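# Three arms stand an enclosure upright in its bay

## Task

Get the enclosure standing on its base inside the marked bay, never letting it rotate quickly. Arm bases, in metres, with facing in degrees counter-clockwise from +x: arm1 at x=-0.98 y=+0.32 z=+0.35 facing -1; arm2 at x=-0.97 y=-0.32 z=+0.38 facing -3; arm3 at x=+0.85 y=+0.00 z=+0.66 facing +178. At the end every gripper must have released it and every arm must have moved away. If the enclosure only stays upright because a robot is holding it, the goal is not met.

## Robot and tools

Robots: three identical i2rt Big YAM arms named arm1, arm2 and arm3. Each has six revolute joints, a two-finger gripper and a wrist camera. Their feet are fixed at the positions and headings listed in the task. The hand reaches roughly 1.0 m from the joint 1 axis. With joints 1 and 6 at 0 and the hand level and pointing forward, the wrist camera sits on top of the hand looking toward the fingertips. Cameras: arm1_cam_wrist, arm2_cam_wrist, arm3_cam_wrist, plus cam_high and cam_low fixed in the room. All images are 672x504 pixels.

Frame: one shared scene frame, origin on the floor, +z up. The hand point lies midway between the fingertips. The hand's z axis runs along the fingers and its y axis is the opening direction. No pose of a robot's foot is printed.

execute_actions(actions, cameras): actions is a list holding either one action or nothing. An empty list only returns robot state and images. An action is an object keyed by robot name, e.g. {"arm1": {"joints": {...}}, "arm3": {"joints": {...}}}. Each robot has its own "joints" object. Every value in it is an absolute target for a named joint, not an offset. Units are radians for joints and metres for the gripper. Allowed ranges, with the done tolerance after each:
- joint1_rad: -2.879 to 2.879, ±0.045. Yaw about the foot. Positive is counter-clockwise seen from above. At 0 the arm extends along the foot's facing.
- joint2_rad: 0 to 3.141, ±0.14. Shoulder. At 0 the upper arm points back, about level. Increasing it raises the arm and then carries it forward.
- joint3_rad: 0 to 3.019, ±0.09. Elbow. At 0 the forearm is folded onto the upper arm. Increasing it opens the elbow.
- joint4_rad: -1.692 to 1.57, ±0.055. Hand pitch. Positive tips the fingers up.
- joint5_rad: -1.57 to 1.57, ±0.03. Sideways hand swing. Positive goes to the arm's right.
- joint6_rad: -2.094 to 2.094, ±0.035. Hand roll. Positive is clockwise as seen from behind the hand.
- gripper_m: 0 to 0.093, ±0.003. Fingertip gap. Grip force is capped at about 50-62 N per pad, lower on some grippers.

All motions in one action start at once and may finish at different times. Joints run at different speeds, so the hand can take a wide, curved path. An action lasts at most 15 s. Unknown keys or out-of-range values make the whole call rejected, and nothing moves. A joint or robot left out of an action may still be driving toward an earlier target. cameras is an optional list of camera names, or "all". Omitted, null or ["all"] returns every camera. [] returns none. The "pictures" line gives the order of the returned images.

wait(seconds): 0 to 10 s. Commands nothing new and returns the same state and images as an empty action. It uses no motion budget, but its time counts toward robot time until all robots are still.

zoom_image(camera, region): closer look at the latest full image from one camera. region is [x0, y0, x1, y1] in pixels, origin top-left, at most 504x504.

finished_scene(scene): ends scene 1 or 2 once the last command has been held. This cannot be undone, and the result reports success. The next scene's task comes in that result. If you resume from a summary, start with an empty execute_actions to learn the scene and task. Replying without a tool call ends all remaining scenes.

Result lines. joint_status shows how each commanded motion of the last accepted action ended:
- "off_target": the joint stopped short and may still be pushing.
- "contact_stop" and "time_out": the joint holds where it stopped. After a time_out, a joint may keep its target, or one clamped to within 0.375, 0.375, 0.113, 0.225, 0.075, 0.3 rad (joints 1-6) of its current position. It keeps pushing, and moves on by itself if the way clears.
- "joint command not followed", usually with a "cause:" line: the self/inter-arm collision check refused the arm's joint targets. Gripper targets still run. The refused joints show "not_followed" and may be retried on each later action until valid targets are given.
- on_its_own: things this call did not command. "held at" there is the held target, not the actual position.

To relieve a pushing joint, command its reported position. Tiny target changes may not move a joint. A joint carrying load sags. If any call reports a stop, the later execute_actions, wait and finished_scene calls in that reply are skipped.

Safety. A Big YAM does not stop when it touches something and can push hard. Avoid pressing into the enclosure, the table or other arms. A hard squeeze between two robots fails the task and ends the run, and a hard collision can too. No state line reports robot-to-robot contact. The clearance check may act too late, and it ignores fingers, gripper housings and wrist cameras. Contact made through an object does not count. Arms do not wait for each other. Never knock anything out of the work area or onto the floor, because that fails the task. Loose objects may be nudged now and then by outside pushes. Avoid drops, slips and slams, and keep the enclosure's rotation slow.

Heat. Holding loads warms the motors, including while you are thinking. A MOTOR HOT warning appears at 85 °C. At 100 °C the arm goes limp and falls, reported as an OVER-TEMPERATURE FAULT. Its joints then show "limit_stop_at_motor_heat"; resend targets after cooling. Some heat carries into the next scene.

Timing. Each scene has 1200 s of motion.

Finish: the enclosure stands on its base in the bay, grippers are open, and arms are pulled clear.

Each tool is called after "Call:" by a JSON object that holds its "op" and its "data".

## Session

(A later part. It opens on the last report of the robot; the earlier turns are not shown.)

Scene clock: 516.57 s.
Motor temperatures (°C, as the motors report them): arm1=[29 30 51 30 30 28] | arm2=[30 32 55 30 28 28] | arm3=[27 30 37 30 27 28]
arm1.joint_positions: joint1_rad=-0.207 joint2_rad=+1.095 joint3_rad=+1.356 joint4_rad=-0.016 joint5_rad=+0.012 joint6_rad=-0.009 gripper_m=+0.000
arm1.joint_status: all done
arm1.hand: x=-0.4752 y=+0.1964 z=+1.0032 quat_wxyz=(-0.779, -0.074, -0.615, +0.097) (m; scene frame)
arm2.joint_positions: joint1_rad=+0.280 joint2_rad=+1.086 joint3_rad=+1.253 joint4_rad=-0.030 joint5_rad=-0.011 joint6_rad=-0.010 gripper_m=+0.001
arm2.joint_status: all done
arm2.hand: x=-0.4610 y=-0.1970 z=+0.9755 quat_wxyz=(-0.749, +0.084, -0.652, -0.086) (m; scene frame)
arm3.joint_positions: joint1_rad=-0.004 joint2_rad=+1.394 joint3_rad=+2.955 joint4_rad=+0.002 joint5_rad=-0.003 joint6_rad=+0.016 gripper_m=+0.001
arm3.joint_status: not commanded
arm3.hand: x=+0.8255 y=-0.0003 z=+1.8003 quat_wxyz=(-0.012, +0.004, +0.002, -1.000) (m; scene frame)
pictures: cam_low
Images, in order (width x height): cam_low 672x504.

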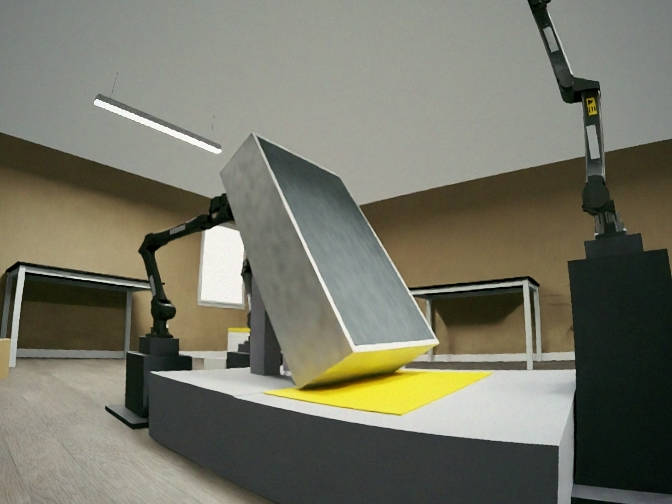

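Call:
{"op": "execute_actions", "data": {"actions": [{"arm1": {"joints": {"joint2_rad": 1.28, "joint3_rad": 1.58}}, "arm2": {"joints": {"joint2_rad": 1.25, "joint3_rad": 1.52}}}], "cameras": []}}

Call:
{"op": "execute_actions", "data": {"actions": [{"arm1": {"joints": {"joint2_rad": 1.40, "joint3_rad": 1.70}}, "arm2": {"joints": {"joint2_rad": 1.37, "joint3_rad": 1.64}}, "arm3": {"joints": {"joint1_rad": 0.03, "joint2_rad": 1.5, "joint3_rad": 1.42, "joint4_rad": 0.0}}}], "cameras": ["cam_low"]}}

Scene clock: 528.33 s.
Motor temperatures (°C, as the motors report them): arm1=[29 30 53 30 30 28] | arm2=[30 32 58 30 28 28] | arm3=[27 30 37 30 27 28]
arm1.joint_positions: joint1_rad=-0.203 joint2_rad=+1.268 joint3_rad=+1.530 joint4_rad=-0.019 joint5_rad=+0.002 joint6_rad=-0.009 gripper_m=+0.000
arm1.joint_status: all done
arm1.hand: x=-0.4106 y=+0.1853 z=+1.0157 quat_wxyz=(-0.779, -0.069, -0.617, +0.093) (m; scene frame)
arm2.joint_positions: joint1_rad=+0.274 joint2_rad=+1.234 joint3_rad=+1.430 joint4_rad=-0.037 joint5_rad=+0.005 joint6_rad=-0.010 gripper_m=+0.001
arm2.joint_status: all done
arm2.hand: x=-0.4085 y=-0.1913 z=+1.0051 quat_wxyz=(-0.757, +0.075, -0.645, -0.080) (m; scene frame)
arm3.joint_positions: joint1_rad=-0.004 joint2_rad=+1.394 joint3_rad=+2.955 joint4_rad=+0.002 joint5_rad=-0.003 joint6_rad=+0.016 gripper_m=+0.001
arm3.joint_status: not commanded
arm3.hand: x=+0.8255 y=-0.0003 z=+1.8003 quat_wxyz=(-0.012, +0.004, +0.002, -1.000) (m; scene frame)
pictures: none
No camera images: the call's "cameras" was empty. Leave "cameras" out to get every camera's image.

Scene clock: 530.47 s.
Motor temperatures (°C, as the motors report them): arm1=[29 30 54 30 30 28] | arm2=[30 32 59 30 28 28] | arm3=[27 30 38 30 27 28]
arm1.joint_positions: joint1_rad=-0.202 joint2_rad=+1.390 joint3_rad=+1.649 joint4_rad=-0.016 joint5_rad=-0.002 joint6_rad=-0.009 gripper_m=+0.000
arm1.joint_status: all done
arm1.hand: x=-0.3648 y=+0.1759 z=+1.0176 quat_wxyz=(-0.779, -0.067, -0.616, +0.091) (m; scene frame)
arm2.joint_positions: joint1_rad=+0.270 joint2_rad=+1.345 joint3_rad=+1.563 joint4_rad=-0.036 joint5_rad=+0.002 joint6_rad=-0.010 gripper_m=+0.001
arm2.joint_status: all done
arm2.hand: x=-0.3694 y=-0.1842 z=+1.0230 quat_wxyz=(-0.764, +0.074, -0.636, -0.080) (m; scene frame)
arm3.joint_positions: joint1_rad=+0.023 joint2_rad=+1.517 joint3_rad=+1.409 joint4_rad=-0.004 joint5_rad=-0.002 joint6_rad=+0.016 gripper_m=+0.001
arm3.joint_status: all done
arm3.hand: x=+0.1600 y=+0.0081 z=+1.1007 quat_wxyz=(+0.002, +0.746, -0.009, -0.666) (m; scene frame)
pictures: cam_low
Images, in order (width x height): cam_low 672x504.

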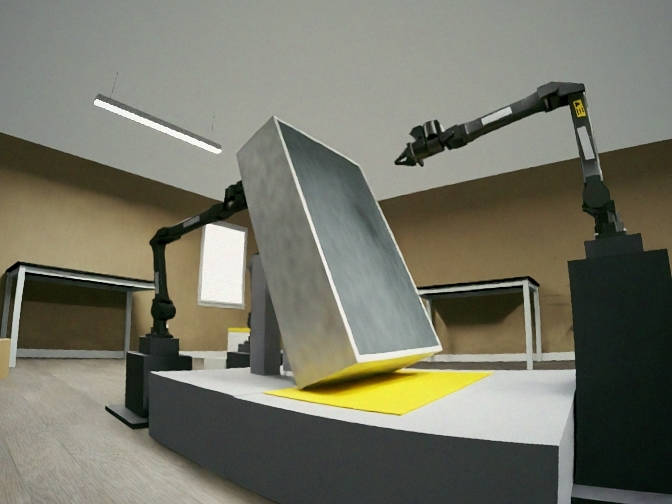

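Call:
{"op": "execute_actions", "data": {"actions": [{"arm1": {"joints": {"joint2_rad": 1.50, "joint3_rad": 1.80}}, "arm2": {"joints": {"joint2_rad": 1.47, "joint3_rad": 1.74}}, "arm3": {"joints": {"joint2_rad": 1.9, "joint3_rad": 1.85}}}], "cameras": ["cam_low"]}}

Scene clock: 545.03 s.
Motor temperatures (°C, as the motors report them): arm1=[29 31 56 30 30 28] | arm2=[30 32 62 30 28 28] | arm3=[27 32 44 30 27 28]
arm1.joint_positions: joint1_rad=-0.202 joint2_rad=+1.487 joint3_rad=+1.747 joint4_rad=-0.015 joint5_rad=-0.001 joint6_rad=-0.009 gripper_m=+0.000
arm1.joint_status: all done
arm1.hand: x=-0.3288 y=+0.1676 z=+1.0169 quat_wxyz=(-0.780, -0.067, -0.615, +0.091) (m; scene frame)
arm2.joint_positions: joint1_rad=+0.270 joint2_rad=+1.453 joint3_rad=+1.676 joint4_rad=-0.019 joint5_rad=-0.001 joint6_rad=-0.010 gripper_m=+0.001
arm2.joint_status: all done
arm2.hand: x=-0.3301 y=-0.1750 z=+1.0297 quat_wxyz=(-0.771, +0.073, -0.628, -0.082) (m; scene frame)
arm3.joint_positions: joint1_rad=+0.023 joint2_rad=+1.924 joint3_rad=+1.790 joint4_rad=-0.004 joint5_rad=-0.002 joint6_rad=+0.016 gripper_m=+0.001
arm3.joint_status: all done
arm3.hand: x=+0.0148 y=+0.0100 z=+1.0345 quat_wxyz=(+0.002, +0.754, -0.010, -0.657) (m; scene frame)
pictures: cam_low
Images, in order (width x height): cam_low 672x504.

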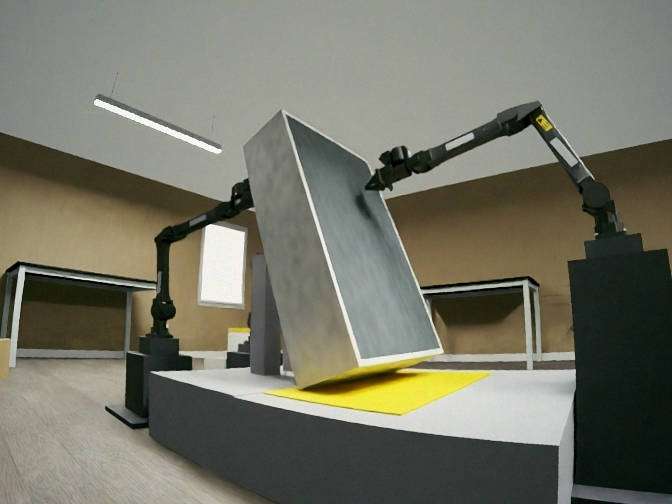

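Call:
{"op": "execute_actions", "data": {"actions": [{"arm1": {"joints": {"joint2_rad": 1.60, "joint3_rad": 1.90}}, "arm2": {"joints": {"joint2_rad": 1.57, "joint3_rad": 1.84}}}], "cameras": ["cam_low", "arm3_cam_wrist"]}}

Scene clock: 552.97 s.
Motor temperatures (°C, as the motors report them): arm1=[29 31 56 30 30 28] | arm2=[30 33 62 30 28 28] | arm3=[27 34 49 30 27 28]
arm1.joint_positions: joint1_rad=-0.202 joint2_rad=+1.585 joint3_rad=+1.850 joint4_rad=-0.015 joint5_rad=-0.002 joint6_rad=-0.009 gripper_m=+0.000
arm1.joint_status: all done
arm1.hand: x=-0.2928 y=+0.1593 z=+1.0133 quat_wxyz=(-0.781, -0.067, -0.614, +0.091) (m; scene frame)
arm2.joint_positions: joint1_rad=+0.270 joint2_rad=+1.572 joint3_rad=+1.782 joint4_rad=-0.016 joint5_rad=+0.001 joint6_rad=-0.010 gripper_m=+0.001
arm2.joint_status: all done
arm2.hand: x=-0.2844 y=-0.1649 z=+1.0172 quat_wxyz=(-0.768, +0.073, -0.631, -0.081) (m; scene frame)
arm3.joint_positions: joint1_rad=+0.023 joint2_rad=+1.924 joint3_rad=+1.790 joint4_rad=-0.004 joint5_rad=-0.002 joint6_rad=+0.016 gripper_m=+0.001
arm3.joint_status: not commanded
arm3.hand: x=+0.0148 y=+0.0100 z=+1.0345 quat_wxyz=(+0.002, +0.754, -0.010, -0.657) (m; scene frame)
pictures: arm3_cam_wrist, cam_low
Images, in order (width x height): arm3_cam_wrist 672x504, cam_low 672x504.

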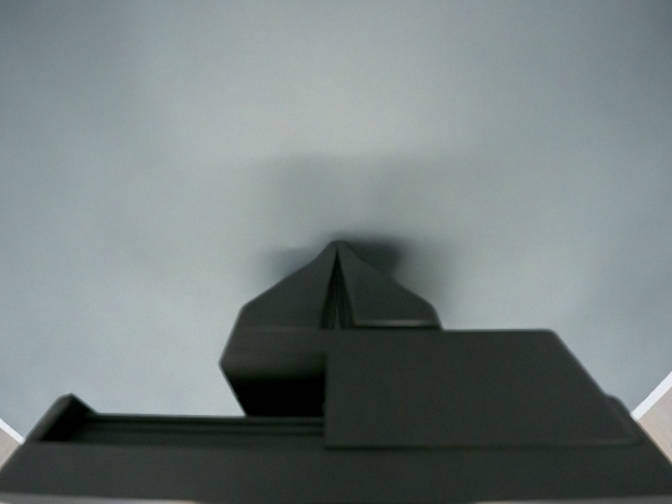

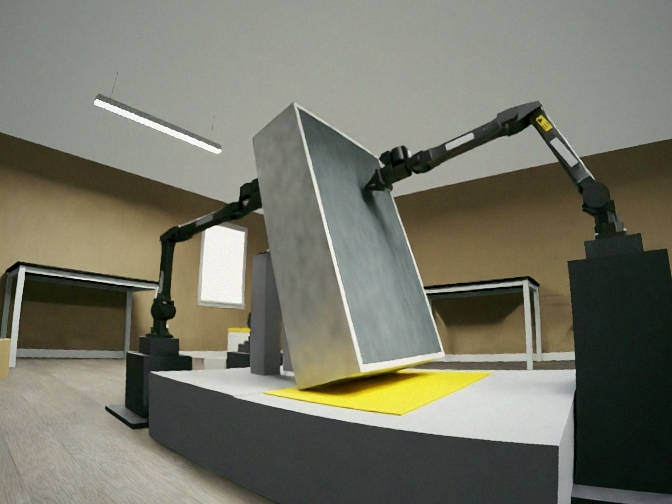

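Call:
{"op": "execute_actions", "data": {"actions": [{"arm1": {"joints": {"joint2_rad": 1.70, "joint3_rad": 2.00}}, "arm2": {"joints": {"joint2_rad": 1.66, "joint3_rad": 1.93}}, "arm3": {"joints": {"joint2_rad": 1.82, "joint3_rad": 1.72}}}], "cameras": ["cam_low", "arm3_cam_wrist"]}}

Scene clock: 563.00 s.
Motor temperatures (°C, as the motors report them): arm1=[29 32 57 30 30 28] | arm2=[30 34 61 30 28 28] | arm3=[27 35 52 31 27 28]
arm1.joint_positions: joint1_rad=-0.202 joint2_rad=+1.685 joint3_rad=+1.950 joint4_rad=-0.014 joint5_rad=-0.002 joint6_rad=-0.009 gripper_m=+0.000
arm1.joint_status: all done
arm1.hand: x=-0.2567 y=+0.1511 z=+1.0042 quat_wxyz=(-0.782, -0.067, -0.613, +0.092) (m; scene frame)
arm2.joint_positions: joint1_rad=+0.271 joint2_rad=+1.658 joint3_rad=+1.869 joint4_rad=-0.017 joint5_rad=-0.001 joint6_rad=-0.010 gripper_m=+0.001
arm2.joint_status: all done
arm2.hand: x=-0.2531 y=-0.1571 z=+1.0101 quat_wxyz=(-0.768, +0.074, -0.631, -0.082) (m; scene frame)
arm3.joint_positions: joint1_rad=+0.024 joint2_rad=+1.783 joint3_rad=+1.697 joint4_rad=-0.012 joint5_rad=-0.002 joint6_rad=+0.016 gripper_m=+0.001
arm3.joint_status: all done
arm3.hand: x=+0.0600 y=+0.0091 z=+1.0862 quat_wxyz=(+0.002, +0.741, -0.009, -0.672) (m; scene frame)
pictures: arm3_cam_wrist, cam_low
Images, in order (width x height): arm3_cam_wrist 672x504, cam_low 672x504.

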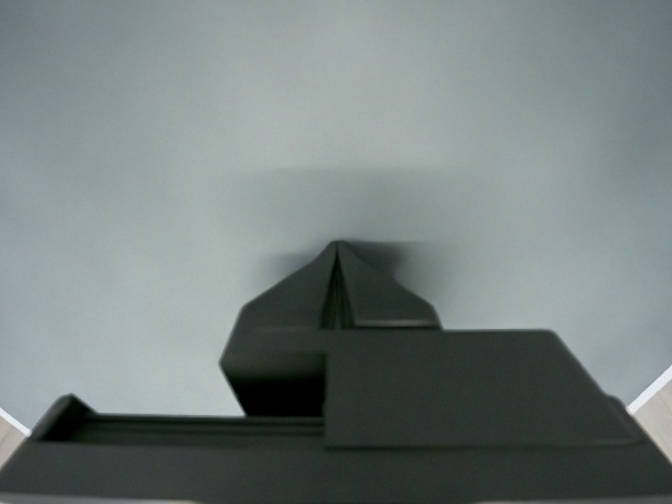

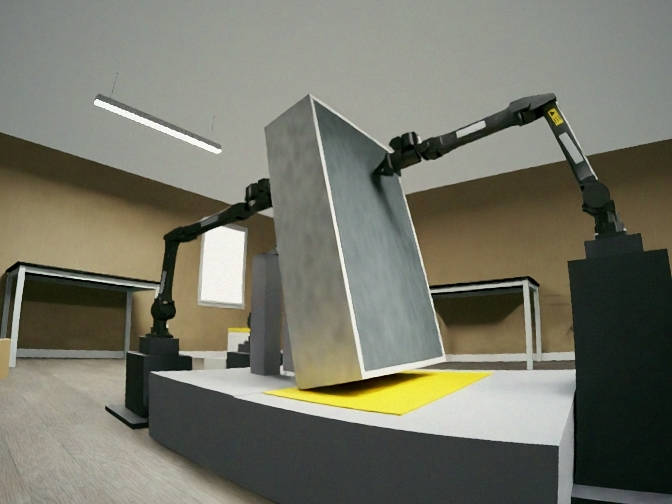

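Call:
{"op": "execute_actions", "data": {"actions": [{"arm3": {"joints": {"joint2_rad": 1.76, "joint3_rad": 1.66}}}], "cameras": []}}

Call:
{"op": "execute_actions", "data": {"actions": [{"arm3": {"joints": {"joint2_rad": 1.70, "joint3_rad": 1.60}}}], "cameras": []}}

Call:
{"op": "execute_actions", "data": {"actions": [{"arm3": {"joints": {"joint2_rad": 1.64, "joint3_rad": 1.54}}}], "cameras": ["cam_low"]}}

Scene clock: 573.73 s.
Motor temperatures (°C, as the motors report them): arm1=[29 33 57 30 30 28] | arm2=[30 34 61 30 28 28] | arm3=[27 35 51 31 27 28]
arm1.joint_positions: joint1_rad=-0.202 joint2_rad=+1.685 joint3_rad=+1.950 joint4_rad=-0.014 joint5_rad=-0.002 joint6_rad=-0.009 gripper_m=+0.000
arm1.joint_status: not commanded
arm1.hand: x=-0.2567 y=+0.1511 z=+1.0042 quat_wxyz=(-0.782, -0.067, -0.613, +0.092) (m; scene frame)
arm2.joint_positions: joint1_rad=+0.271 joint2_rad=+1.658 joint3_rad=+1.869 joint4_rad=-0.017 joint5_rad=-0.001 joint6_rad=-0.010 gripper_m=+0.001
arm2.joint_status: not commanded
arm2.hand: x=-0.2531 y=-0.1571 z=+1.0101 quat_wxyz=(-0.768, +0.074, -0.631, -0.082) (m; scene frame)
arm3.joint_positions: joint1_rad=+0.024 joint2_rad=+1.728 joint3_rad=+1.626 joint4_rad=-0.022 joint5_rad=-0.002 joint6_rad=+0.016 gripper_m=+0.001
arm3.joint_status: all done
arm3.hand: x=+0.0811 y=+0.0089 z=+1.0817 quat_wxyz=(+0.002, +0.749, -0.009, -0.662) (m; scene frame)
pictures: none
No camera images: the call's "cameras" was empty. Leave "cameras" out to get every camera's image.

Scene clock: 574.73 s.
Motor temperatures (°C, as the motors report them): arm1=[29 33 57 30 30 28] | arm2=[30 34 61 30 28 28] | arm3=[27 34 51 31 27 28]
arm1.joint_positions: joint1_rad=-0.202 joint2_rad=+1.685 joint3_rad=+1.950 joint4_rad=-0.014 joint5_rad=-0.002 joint6_rad=-0.009 gripper_m=+0.000
arm1.joint_status: not commanded
arm1.hand: x=-0.2567 y=+0.1511 z=+1.0042 quat_wxyz=(-0.782, -0.067, -0.613, +0.092) (m; scene frame)
arm2.joint_positions: joint1_rad=+0.271 joint2_rad=+1.658 joint3_rad=+1.869 joint4_rad=-0.017 joint5_rad=-0.001 joint6_rad=-0.010 gripper_m=+0.001
arm2.joint_status: not commanded
arm2.hand: x=-0.2531 y=-0.1571 z=+1.0101 quat_wxyz=(-0.768, +0.074, -0.631, -0.082) (m; scene frame)
arm3.joint_positions: joint1_rad=+0.024 joint2_rad=+1.661 joint3_rad=+1.548 joint4_rad=-0.036 joint5_rad=-0.001 joint6_rad=+0.016 gripper_m=+0.001
arm3.joint_status: all done
arm3.hand: x=+0.1069 y=+0.0088 z=+1.0781 quat_wxyz=(+0.001, +0.758, -0.010, -0.652) (m; scene frame)
pictures: none
No camera images: the call's "cameras" was empty. Leave "cameras" out to get every camera's image.

Scene clock: 575.77 s.
Motor temperatures (°C, as the motors report them): arm1=[29 33 58 30 30 28] | arm2=[30 34 61 30 28 28] | arm3=[27 34 51 31 27 28]
arm1.joint_positions: joint1_rad=-0.202 joint2_rad=+1.685 joint3_rad=+1.950 joint4_rad=-0.014 joint5_rad=-0.002 joint6_rad=-0.009 gripper_m=+0.000
arm1.joint_status: not commanded
arm1.hand: x=-0.2567 y=+0.1511 z=+1.0042 quat_wxyz=(-0.782, -0.067, -0.613, +0.092) (m; scene frame)
arm2.joint_positions: joint1_rad=+0.271 joint2_rad=+1.658 joint3_rad=+1.869 joint4_rad=-0.017 joint5_rad=-0.001 joint6_rad=-0.010 gripper_m=+0.001
arm2.joint_status: not commanded
arm2.hand: x=-0.2531 y=-0.1571 z=+1.0101 quat_wxyz=(-0.768, +0.074, -0.631, -0.082) (m; scene frame)
arm3.joint_positions: joint1_rad=+0.024 joint2_rad=+1.597 joint3_rad=+1.473 joint4_rad=-0.051 joint5_rad=+0.000 joint6_rad=+0.016 gripper_m=+0.001
arm3.joint_status: all done
arm3.hand: x=+0.1326 y=+0.0086 z=+1.0740 quat_wxyz=(+0.001, +0.766, -0.010, -0.642) (m; scene frame)
pictures: cam_low
Images, in order (width x height): cam_low 672x504.

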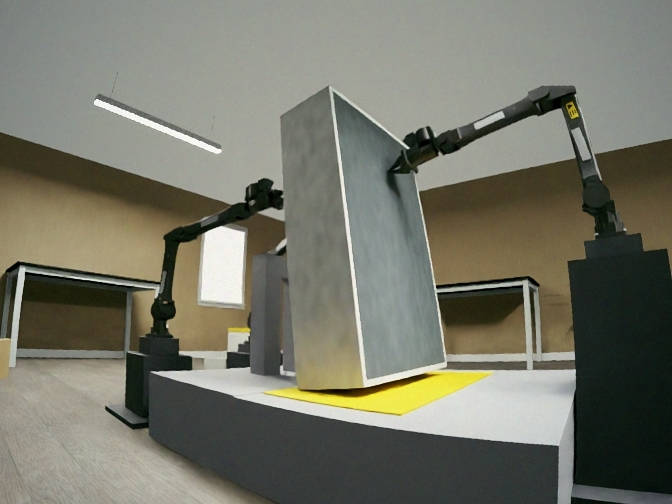

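Call:
{"op": "execute_actions", "data": {"actions": [{"arm3": {"joints": {"joint2_rad": 1.59, "joint3_rad": 1.45}}}], "cameras": []}}

Call:
{"op": "execute_actions", "data": {"actions": [{"arm3": {"joints": {"joint2_rad": 1.54, "joint3_rad": 1.39}}}], "cameras": []}}

Call:
{"op": "execute_actions", "data": {"actions": [{"arm3": {"joints": {"joint2_rad": 1.49, "joint3_rad": 1.33}}}], "cameras": ["cam_low"]}}

Scene clock: 589.43 s.
Motor temperatures (°C, as the motors report them): arm1=[29 33 58 30 30 28] | arm2=[30 35 62 30 28 28] | arm3=[27 33 56 31 27 28]
arm1.joint_positions: joint1_rad=-0.202 joint2_rad=+1.685 joint3_rad=+1.950 joint4_rad=-0.014 joint5_rad=-0.002 joint6_rad=-0.009 gripper_m=+0.000
arm1.joint_status: not commanded
arm1.hand: x=-0.2567 y=+0.1511 z=+1.0042 quat_wxyz=(-0.782, -0.067, -0.613, +0.092) (m; scene frame)
arm2.joint_positions: joint1_rad=+0.271 joint2_rad=+1.658 joint3_rad=+1.869 joint4_rad=-0.017 joint5_rad=-0.001 joint6_rad=-0.010 gripper_m=+0.001
arm2.joint_status: not commanded
arm2.hand: x=-0.2531 y=-0.1571 z=+1.0101 quat_wxyz=(-0.768, +0.074, -0.631, -0.082) (m; scene frame)
arm3.joint_positions: joint1_rad=+0.024 joint2_rad=+1.510 joint3_rad=+1.368 joint4_rad=-0.067 joint5_rad=+0.001 joint6_rad=+0.016 gripper_m=+0.001
arm3.joint_status: all done
arm3.hand: x=+0.1681 y=+0.0085 z=+1.0645 quat_wxyz=(+0.000, +0.777, -0.011, -0.630) (m; scene frame)
pictures: none
No camera images: the call's "cameras" was empty. Leave "cameras" out to get every camera's image.

Scene clock: 590.40 s.
Motor temperatures (°C, as the motors report them): arm1=[29 33 58 30 30 28] | arm2=[30 35 62 30 28 28] | arm3=[27 33 56 31 27 28]
arm1.joint_positions: joint1_rad=-0.202 joint2_rad=+1.685 joint3_rad=+1.950 joint4_rad=-0.014 joint5_rad=-0.002 joint6_rad=-0.009 gripper_m=+0.000
arm1.joint_status: not commanded
arm1.hand: x=-0.2567 y=+0.1511 z=+1.0042 quat_wxyz=(-0.782, -0.067, -0.613, +0.092) (m; scene frame)
arm2.joint_positions: joint1_rad=+0.271 joint2_rad=+1.658 joint3_rad=+1.869 joint4_rad=-0.017 joint5_rad=-0.001 joint6_rad=-0.010 gripper_m=+0.001
arm2.joint_status: not commanded
arm2.hand: x=-0.2531 y=-0.1571 z=+1.0101 quat_wxyz=(-0.768, +0.074, -0.631, -0.082) (m; scene frame)
arm3.joint_positions: joint1_rad=+0.024 joint2_rad=+1.454 joint3_rad=+1.302 joint4_rad=-0.073 joint5_rad=+0.002 joint6_rad=+0.016 gripper_m=+0.001
arm3.joint_status: all done
arm3.hand: x=+0.1909 y=+0.0083 z=+1.0586 quat_wxyz=(+0.000, +0.782, -0.011, -0.623) (m; scene frame)
pictures: none
No camera images: the call's "cameras" was empty. Leave "cameras" out to get every camera's image.

Scene clock: 591.30 s.
Motor temperatures (°C, as the motors report them): arm1=[29 33 58 30 30 28] | arm2=[30 35 62 30 28 28] | arm3=[27 33 57 31 27 28]
arm1.joint_positions: joint1_rad=-0.202 joint2_rad=+1.685 joint3_rad=+1.950 joint4_rad=-0.014 joint5_rad=-0.002 joint6_rad=-0.009 gripper_m=+0.000
arm1.joint_status: not commanded
arm1.hand: x=-0.2567 y=+0.1511 z=+1.0042 quat_wxyz=(-0.782, -0.067, -0.613, +0.092) (m; scene frame)
arm2.joint_positions: joint1_rad=+0.271 joint2_rad=+1.658 joint3_rad=+1.869 joint4_rad=-0.017 joint5_rad=-0.001 joint6_rad=-0.010 gripper_m=+0.001
arm2.joint_status: not commanded
arm2.hand: x=-0.2531 y=-0.1571 z=+1.0101 quat_wxyz=(-0.768, +0.074, -0.631, -0.082) (m; scene frame)
arm3.joint_positions: joint1_rad=+0.024 joint2_rad=+1.387 joint3_rad=+1.227 joint4_rad=-0.090 joint5_rad=+0.003 joint6_rad=+0.016 gripper_m=+0.001
arm3.joint_status: joint3_rad off_target (ended at +1.227, target +1.330); the others done
arm3.hand: x=+0.2185 y=+0.0082 z=+1.0505 quat_wxyz=(-0.001, +0.790, -0.012, -0.613) (m; scene frame)
pictures: cam_low
Images, in order (width x height): cam_low 672x504.

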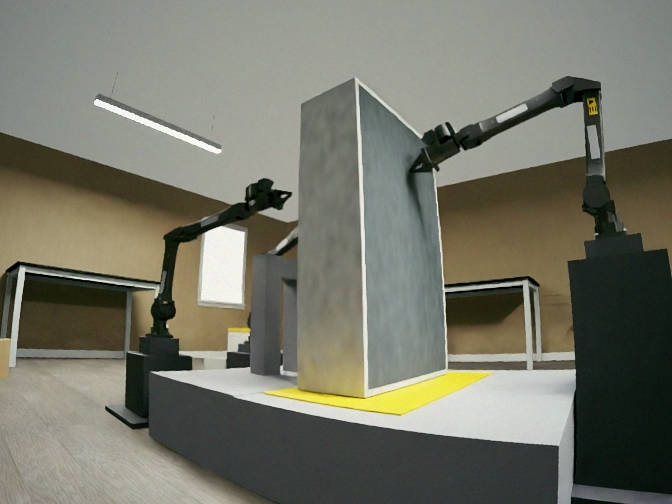

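Call:
{"op": "execute_actions", "data": {"actions": [{"arm3": {"joints": {"joint2_rad": 1.45, "joint3_rad": 1.29}}}], "cameras": []}}

Call:
{"op": "execute_actions", "data": {"actions": [{"arm3": {"joints": {"joint2_rad": 1.41, "joint3_rad": 1.25}}}], "cameras": []}}

Call:
{"op": "execute_actions", "data": {"actions": [{"arm3": {"joints": {"joint2_rad": 1.37, "joint3_rad": 1.21}}}], "cameras": ["cam_low"]}}

Scene clock: 600.83 s.
Motor temperatures (°C, as the motors report them): arm1=[29 34 59 30 30 28] | arm2=[30 35 62 30 28 28] | arm3=[27 32 62 32 27 28]
arm1.joint_positions: joint1_rad=-0.202 joint2_rad=+1.685 joint3_rad=+1.950 joint4_rad=-0.014 joint5_rad=-0.002 joint6_rad=-0.009 gripper_m=+0.000
arm1.joint_status: not commanded
arm1.hand: x=-0.2567 y=+0.1511 z=+1.0042 quat_wxyz=(-0.782, -0.067, -0.613, +0.092) (m; scene frame)
arm2.joint_positions: joint1_rad=+0.271 joint2_rad=+1.658 joint3_rad=+1.869 joint4_rad=-0.017 joint5_rad=-0.001 joint6_rad=-0.010 gripper_m=+0.001
arm2.joint_status: not commanded
arm2.hand: x=-0.2531 y=-0.1571 z=+1.0101 quat_wxyz=(-0.768, +0.074, -0.631, -0.082) (m; scene frame)
arm3.joint_positions: joint1_rad=+0.024 joint2_rad=+1.359 joint3_rad=+1.193 joint4_rad=-0.090 joint5_rad=+0.004 joint6_rad=+0.016 gripper_m=+0.001
arm3.joint_status: joint3_rad off_target (ended at +1.193, target +1.290); the others done
arm3.hand: x=+0.2300 y=+0.0081 z=+1.0468 quat_wxyz=(-0.001, +0.791, -0.012, -0.611) (m; scene frame)
pictures: none
No camera images: the call's "cameras" was empty. Leave "cameras" out to get every camera's image.

Scene clock: 601.37 s.
Motor temperatures (°C, as the motors report them): arm1=[29 34 59 30 30 28] | arm2=[30 35 62 30 28 28] | arm3=[27 32 62 32 27 28]
arm1.joint_positions: joint1_rad=-0.202 joint2_rad=+1.685 joint3_rad=+1.950 joint4_rad=-0.014 joint5_rad=-0.002 joint6_rad=-0.009 gripper_m=+0.000
arm1.joint_status: not commanded
arm1.hand: x=-0.2567 y=+0.1511 z=+1.0042 quat_wxyz=(-0.782, -0.067, -0.613, +0.092) (m; scene frame)
arm2.joint_positions: joint1_rad=+0.271 joint2_rad=+1.658 joint3_rad=+1.869 joint4_rad=-0.017 joint5_rad=-0.001 joint6_rad=-0.010 gripper_m=+0.001
arm2.joint_status: not commanded
arm2.hand: x=-0.2531 y=-0.1571 z=+1.0101 quat_wxyz=(-0.768, +0.074, -0.631, -0.082) (m; scene frame)
arm3.joint_positions: joint1_rad=+0.024 joint2_rad=+1.357 joint3_rad=+1.191 joint4_rad=-0.090 joint5_rad=+0.004 joint6_rad=+0.016 gripper_m=+0.001
arm3.joint_status: all done
arm3.hand: x=+0.2307 y=+0.0081 z=+1.0463 quat_wxyz=(-0.001, +0.792, -0.012, -0.611) (m; scene frame)
pictures: none
No camera images: the call's "cameras" was empty. Leave "cameras" out to get every camera's image.

Scene clock: 601.97 s.
Motor temperatures (°C, as the motors report them): arm1=[29 34 59 30 30 28] | arm2=[30 35 62 30 28 28] | arm3=[27 32 62 32 27 28]
arm1.joint_positions: joint1_rad=-0.202 joint2_rad=+1.685 joint3_rad=+1.950 joint4_rad=-0.014 joint5_rad=-0.002 joint6_rad=-0.009 gripper_m=+0.000
arm1.joint_status: not commanded
arm1.hand: x=-0.2567 y=+0.1511 z=+1.0042 quat_wxyz=(-0.782, -0.067, -0.613, +0.092) (m; scene frame)
arm2.joint_positions: joint1_rad=+0.271 joint2_rad=+1.658 joint3_rad=+1.869 joint4_rad=-0.017 joint5_rad=-0.001 joint6_rad=-0.010 gripper_m=+0.001
arm2.joint_status: not commanded
arm2.hand: x=-0.2531 y=-0.1571 z=+1.0101 quat_wxyz=(-0.768, +0.074, -0.631, -0.082) (m; scene frame)
arm3.joint_positions: joint1_rad=+0.024 joint2_rad=+1.356 joint3_rad=+1.177 joint4_rad=-0.060 joint5_rad=+0.004 joint6_rad=+0.016 gripper_m=+0.001
arm3.joint_status: all done
arm3.hand: x=+0.2313 y=+0.0082 z=+1.0455 quat_wxyz=(-0.001, +0.787, -0.012, -0.617) (m; scene frame)
pictures: cam_low
Images, in order (width x height): cam_low 672x504.

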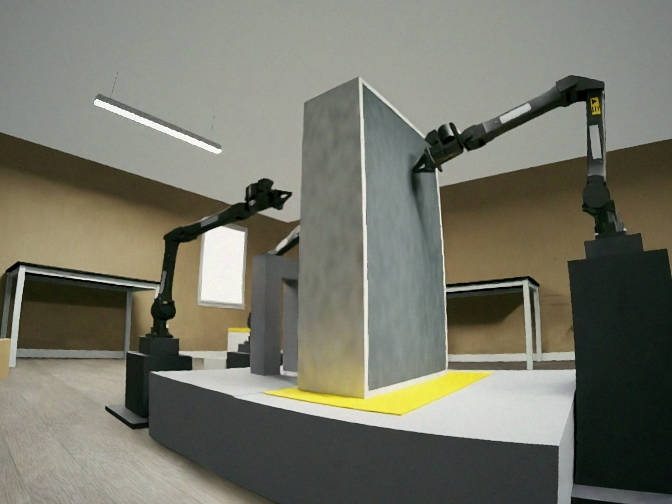

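Call:
{"op": "execute_actions", "data": {"actions": [{"arm1": {"joints": {"joint2_rad": 0.9, "joint3_rad": 2.47}}, "arm2": {"joints": {"joint2_rad": 0.9, "joint3_rad": 2.47}}, "arm3": {"joints": {"joint2_rad": 0.9, "joint3_rad": 2.47, "joint4_rad": 0.0}}}], "cameras": ["cam_low", "cam_high"]}}

Scene clock: 625.27 s.
Motor temperatures (°C, as the motors report them): arm1=[29 34 58 30 30 28] | arm2=[30 36 62 30 28 28] | arm3=[27 32 55 32 27 28]
arm1.joint_positions: joint1_rad=-0.202 joint2_rad=+0.898 joint3_rad=+2.473 joint4_rad=-0.004 joint5_rad=-0.002 joint6_rad=-0.009 gripper_m=+0.000
arm1.joint_status: all done
arm1.hand: x=-1.1316 y=+0.3519 z=+1.4503 quat_wxyz=(-0.993, -0.001, -0.005, +0.118) (m; scene frame)
arm2.joint_positions: joint1_rad=+0.271 joint2_rad=+0.890 joint3_rad=+2.478 joint4_rad=-0.001 joint5_rad=-0.001 joint6_rad=-0.010 gripper_m=+0.001
arm2.joint_status: all done
arm2.hand: x=-1.1422 y=-0.3571 z=+1.4773 quat_wxyz=(-0.994, +0.000, +0.008, -0.106) (m; scene frame)
arm3.joint_positions: joint1_rad=+0.024 joint2_rad=+0.907 joint3_rad=+2.464 joint4_rad=+0.006 joint5_rad=+0.002 joint6_rad=+0.016 gripper_m=+0.001
arm3.joint_status: all done
arm3.hand: x=+1.0038 y=-0.0023 z=+1.7558 quat_wxyz=(+0.002, +0.004, -0.001, -1.000) (m; scene frame)
pictures: cam_high, cam_low
Images, in order (width x height): cam_high 672x504, cam_low 672x504.

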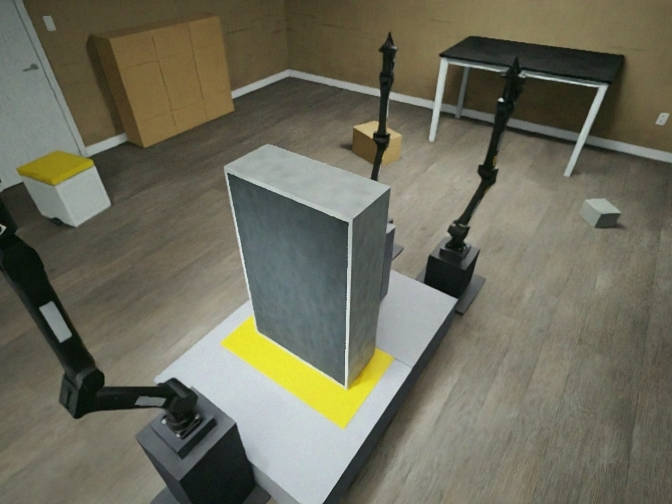

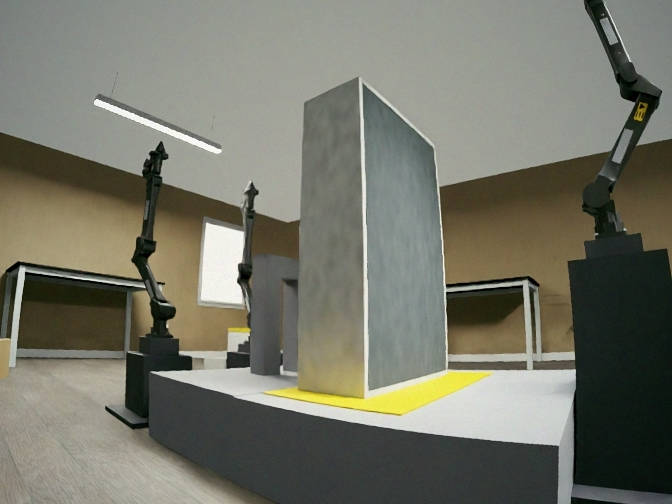

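Call:
{"op": "wait", "data": {"seconds": 10}}

Call:
{"op": "wait", "data": {"seconds": 10}}

Call:
{"op": "wait", "data": {"seconds": 10}}

Scene clock: 642.97 s.
Motor temperatures (°C, as the motors report them): arm1=[29 33 50 30 30 28] | arm2=[30 34 51 30 28 28] | arm3=[27 32 46 31 27 28]
arm1.joint_positions: joint1_rad=-0.202 joint2_rad=+0.898 joint3_rad=+2.473 joint4_rad=-0.004 joint5_rad=-0.002 joint6_rad=-0.009 gripper_m=+0.000
arm1.joint_status: all done
arm1.hand: x=-1.1316 y=+0.3519 z=+1.4503 quat_wxyz=(-0.993, -0.001, -0.005, +0.118) (m; scene frame)
arm2.joint_positions: joint1_rad=+0.271 joint2_rad=+0.890 joint3_rad=+2.478 joint4_rad=-0.001 joint5_rad=-0.001 joint6_rad=-0.010 gripper_m=+0.001
arm2.joint_status: all done
arm2.hand: x=-1.1422 y=-0.3571 z=+1.4773 quat_wxyz=(-0.994, +0.000, +0.008, -0.106) (m; scene frame)
arm3.joint_positions: joint1_rad=+0.024 joint2_rad=+0.907 joint3_rad=+2.464 joint4_rad=+0.006 joint5_rad=+0.002 joint6_rad=+0.016 gripper_m=+0.001
arm3.joint_status: all done
arm3.hand: x=+1.0038 y=-0.0023 z=+1.7558 quat_wxyz=(+0.002, +0.004, -0.001, -1.000) (m; scene frame)
wait: 10.00 s; at rest from the start
pictures: arm1_cam_wrist, arm2_cam_wrist, arm3_cam_wrist, cam_high, cam_low
Images, in order (width x height): arm1_cam_wrist 672x504, arm2_cam_wrist 672x504, arm3_cam_wrist 672x504, cam_high 672x504, cam_low 672x504.

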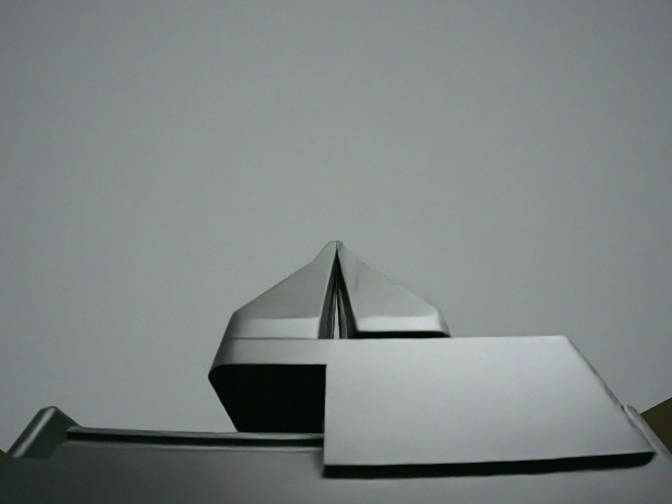

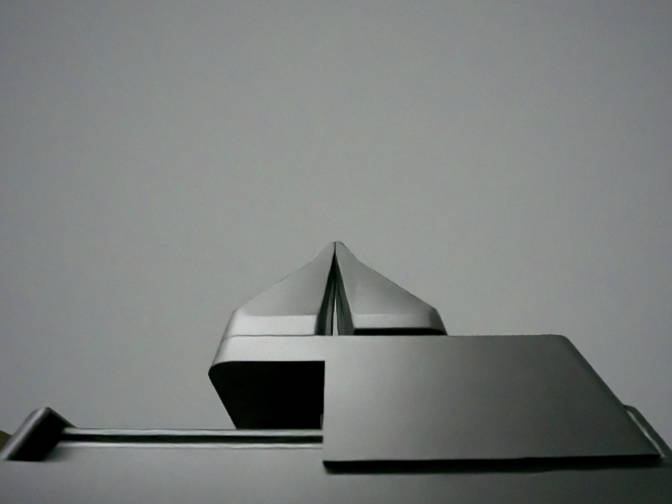

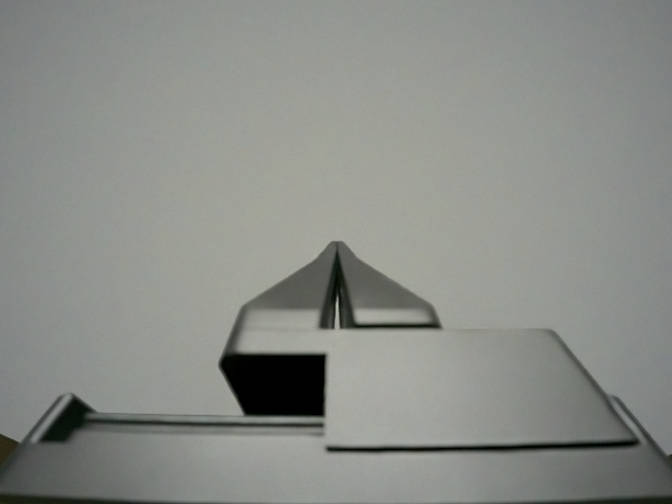

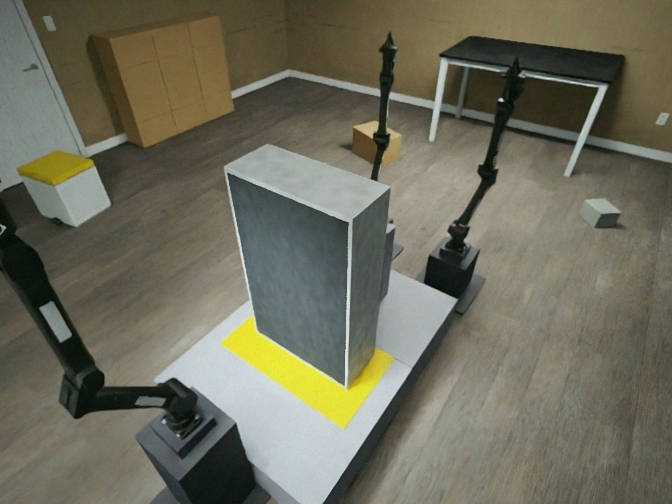

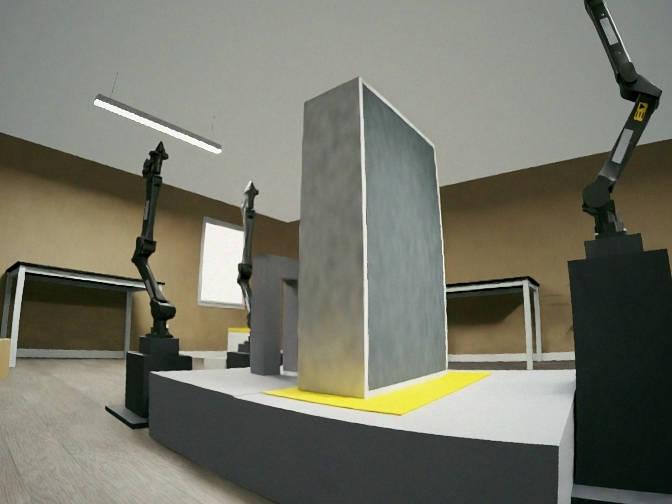

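Scene clock: 652.97 s.
Motor temperatures (°C, as the motors report them): arm1=[29 32 48 30 30 28] | arm2=[30 34 49 30 28 28] | arm3=[27 32 44 31 27 28]
arm1.joint_positions: joint1_rad=-0.202 joint2_rad=+0.898 joint3_rad=+2.473 joint4_rad=-0.004 joint5_rad=-0.002 joint6_rad=-0.009 gripper_m=+0.000
arm1.joint_status: all done
arm1.hand: x=-1.1316 y=+0.3519 z=+1.4503 quat_wxyz=(-0.993, -0.001, -0.005, +0.118) (m; scene frame)
arm2.joint_positions: joint1_rad=+0.271 joint2_rad=+0.890 joint3_rad=+2.478 joint4_rad=-0.001 joint5_rad=-0.001 joint6_rad=-0.010 gripper_m=+0.001
arm2.joint_status: all done
arm2.hand: x=-1.1422 y=-0.3571 z=+1.4773 quat_wxyz=(-0.994, +0.000, +0.008, -0.106) (m; scene frame)
arm3.joint_positions: joint1_rad=+0.024 joint2_rad=+0.907 joint3_rad=+2.464 joint4_rad=+0.006 joint5_rad=+0.002 joint6_rad=+0.016 gripper_m=+0.001
arm3.joint_status: all done
arm3.hand: x=+1.0038 y=-0.0023 z=+1.7558 quat_wxyz=(+0.002, +0.004, -0.001, -1.000) (m; scene frame)
wait: 10.00 s; at rest by 0.27 s
pictures: arm1_cam_wrist, arm2_cam_wrist, arm3_cam_wrist, cam_high, cam_low
Images, in order (width x height): arm1_cam_wrist 672x504, arm2_cam_wrist 672x504, arm3_cam_wrist 672x504, cam_high 672x504, cam_low 672x504.

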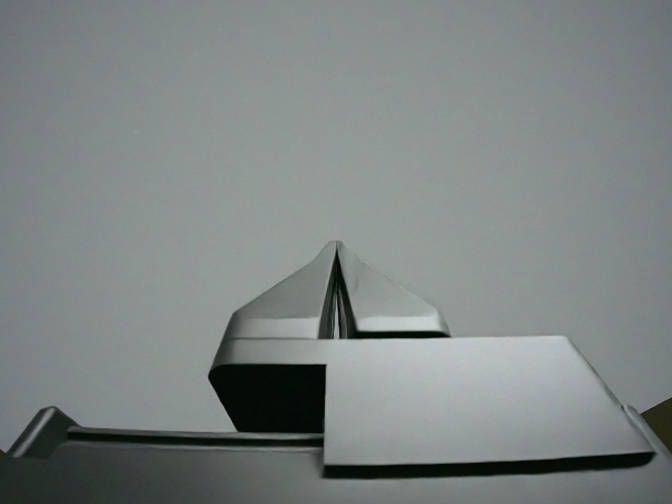

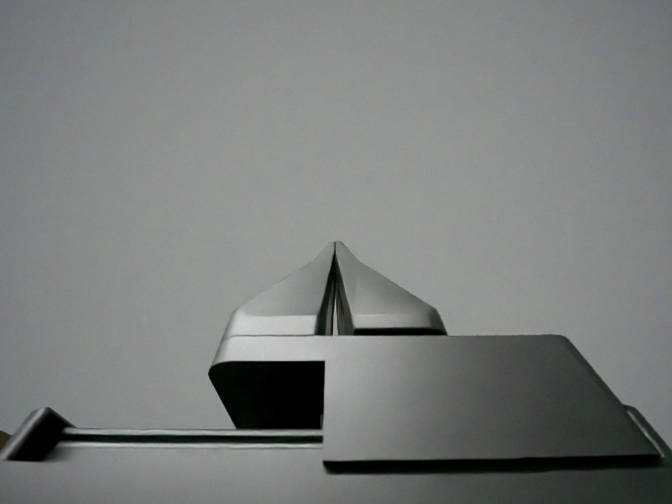

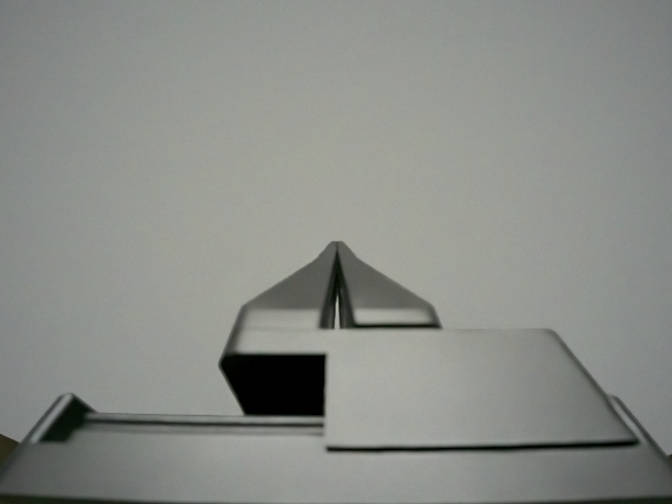

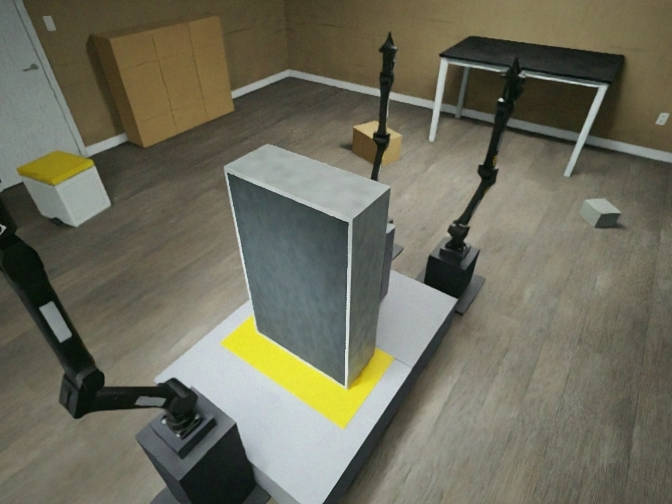

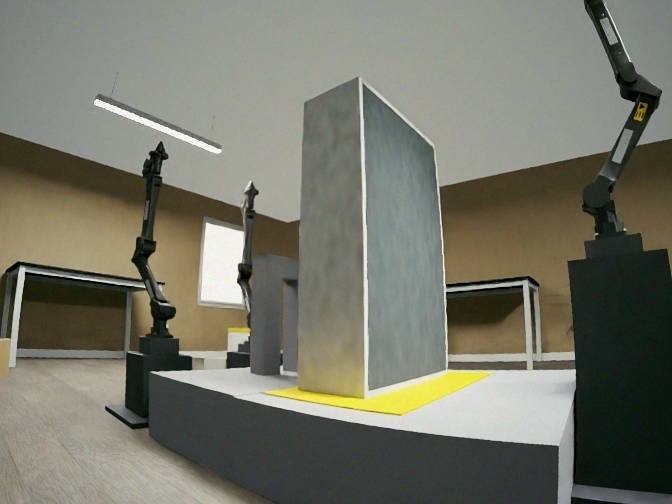

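Scene clock: 662.97 s.
Motor temperatures (°C, as the motors report them): arm1=[29 32 46 30 30 28] | arm2=[30 34 47 30 28 28] | arm3=[27 32 43 31 27 28]
arm1.joint_positions: joint1_rad=-0.202 joint2_rad=+0.898 joint3_rad=+2.473 joint4_rad=-0.004 joint5_rad=-0.002 joint6_rad=-0.009 gripper_m=+0.000
arm1.joint_status: all done
arm1.hand: x=-1.1316 y=+0.3519 z=+1.4503 quat_wxyz=(-0.993, -0.001, -0.005, +0.118) (m; scene frame)
arm2.joint_positions: joint1_rad=+0.271 joint2_rad=+0.890 joint3_rad=+2.478 joint4_rad=-0.001 joint5_rad=-0.001 joint6_rad=-0.010 gripper_m=+0.001
arm2.joint_status: all done
arm2.hand: x=-1.1422 y=-0.3571 z=+1.4773 quat_wxyz=(-0.994, +0.000, +0.008, -0.106) (m; scene frame)
arm3.joint_positions: joint1_rad=+0.024 joint2_rad=+0.907 joint3_rad=+2.464 joint4_rad=+0.006 joint5_rad=+0.002 joint6_rad=+0.016 gripper_m=+0.001
arm3.joint_status: all done
arm3.hand: x=+1.0038 y=-0.0023 z=+1.7558 quat_wxyz=(+0.002, +0.004, -0.001, -1.000) (m; scene frame)
wait: 10.00 s; at rest by 0.27 s
pictures: arm1_cam_wrist, arm2_cam_wrist, arm3_cam_wrist, cam_high, cam_low
Images, in order (width x height): arm1_cam_wrist 672x504, arm2_cam_wrist 672x504, arm3_cam_wrist 672x504, cam_high 672x504, cam_low 672x504.

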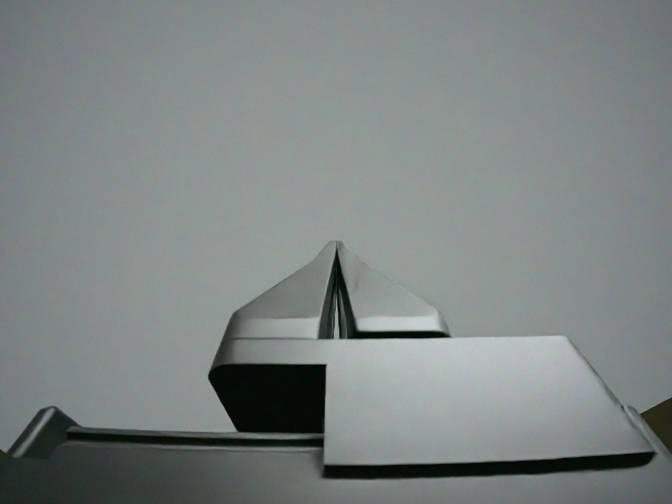

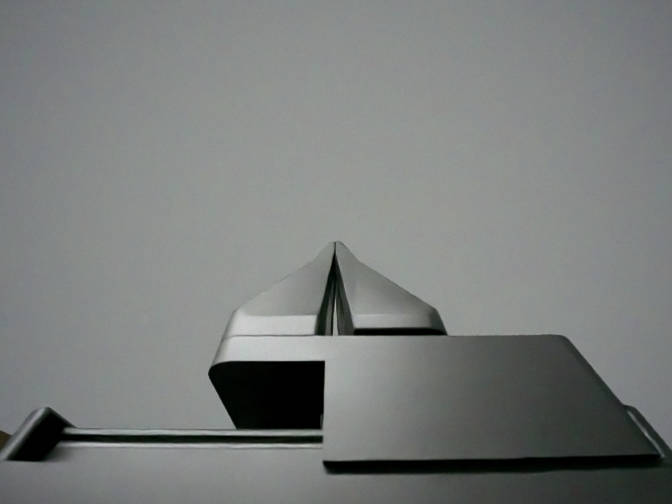

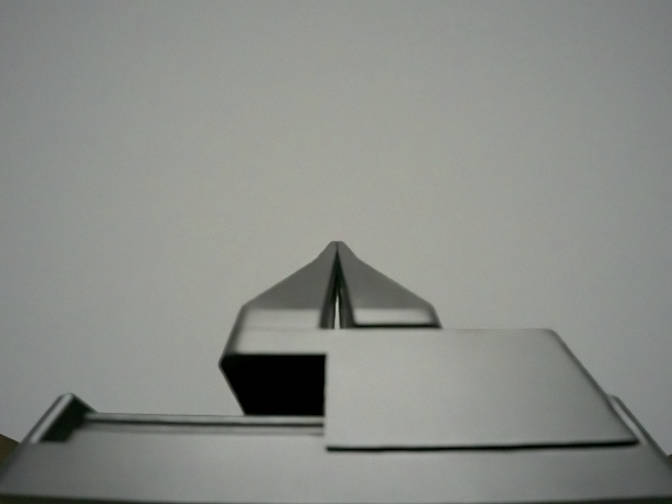

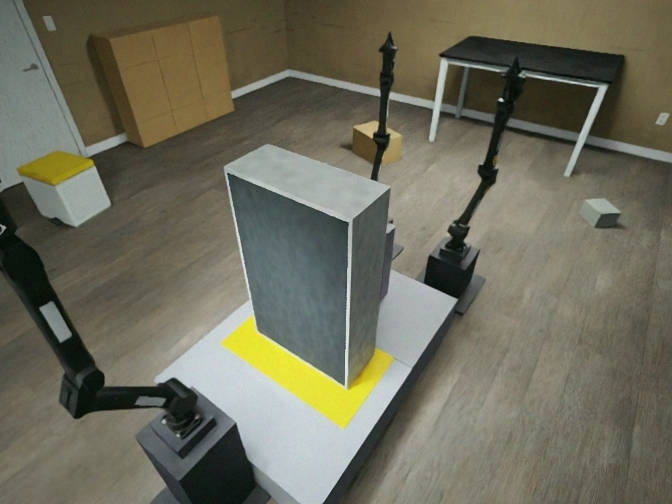

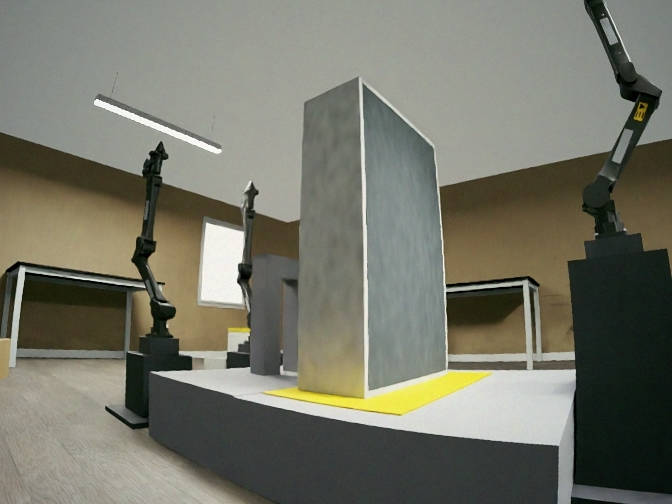

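The enclosure is standing in the bay and all arms are clear. Ending scene 1.

Call:
{"op": "finished_scene", "data": {"scene": 1}}

The scene is finished: the task was done.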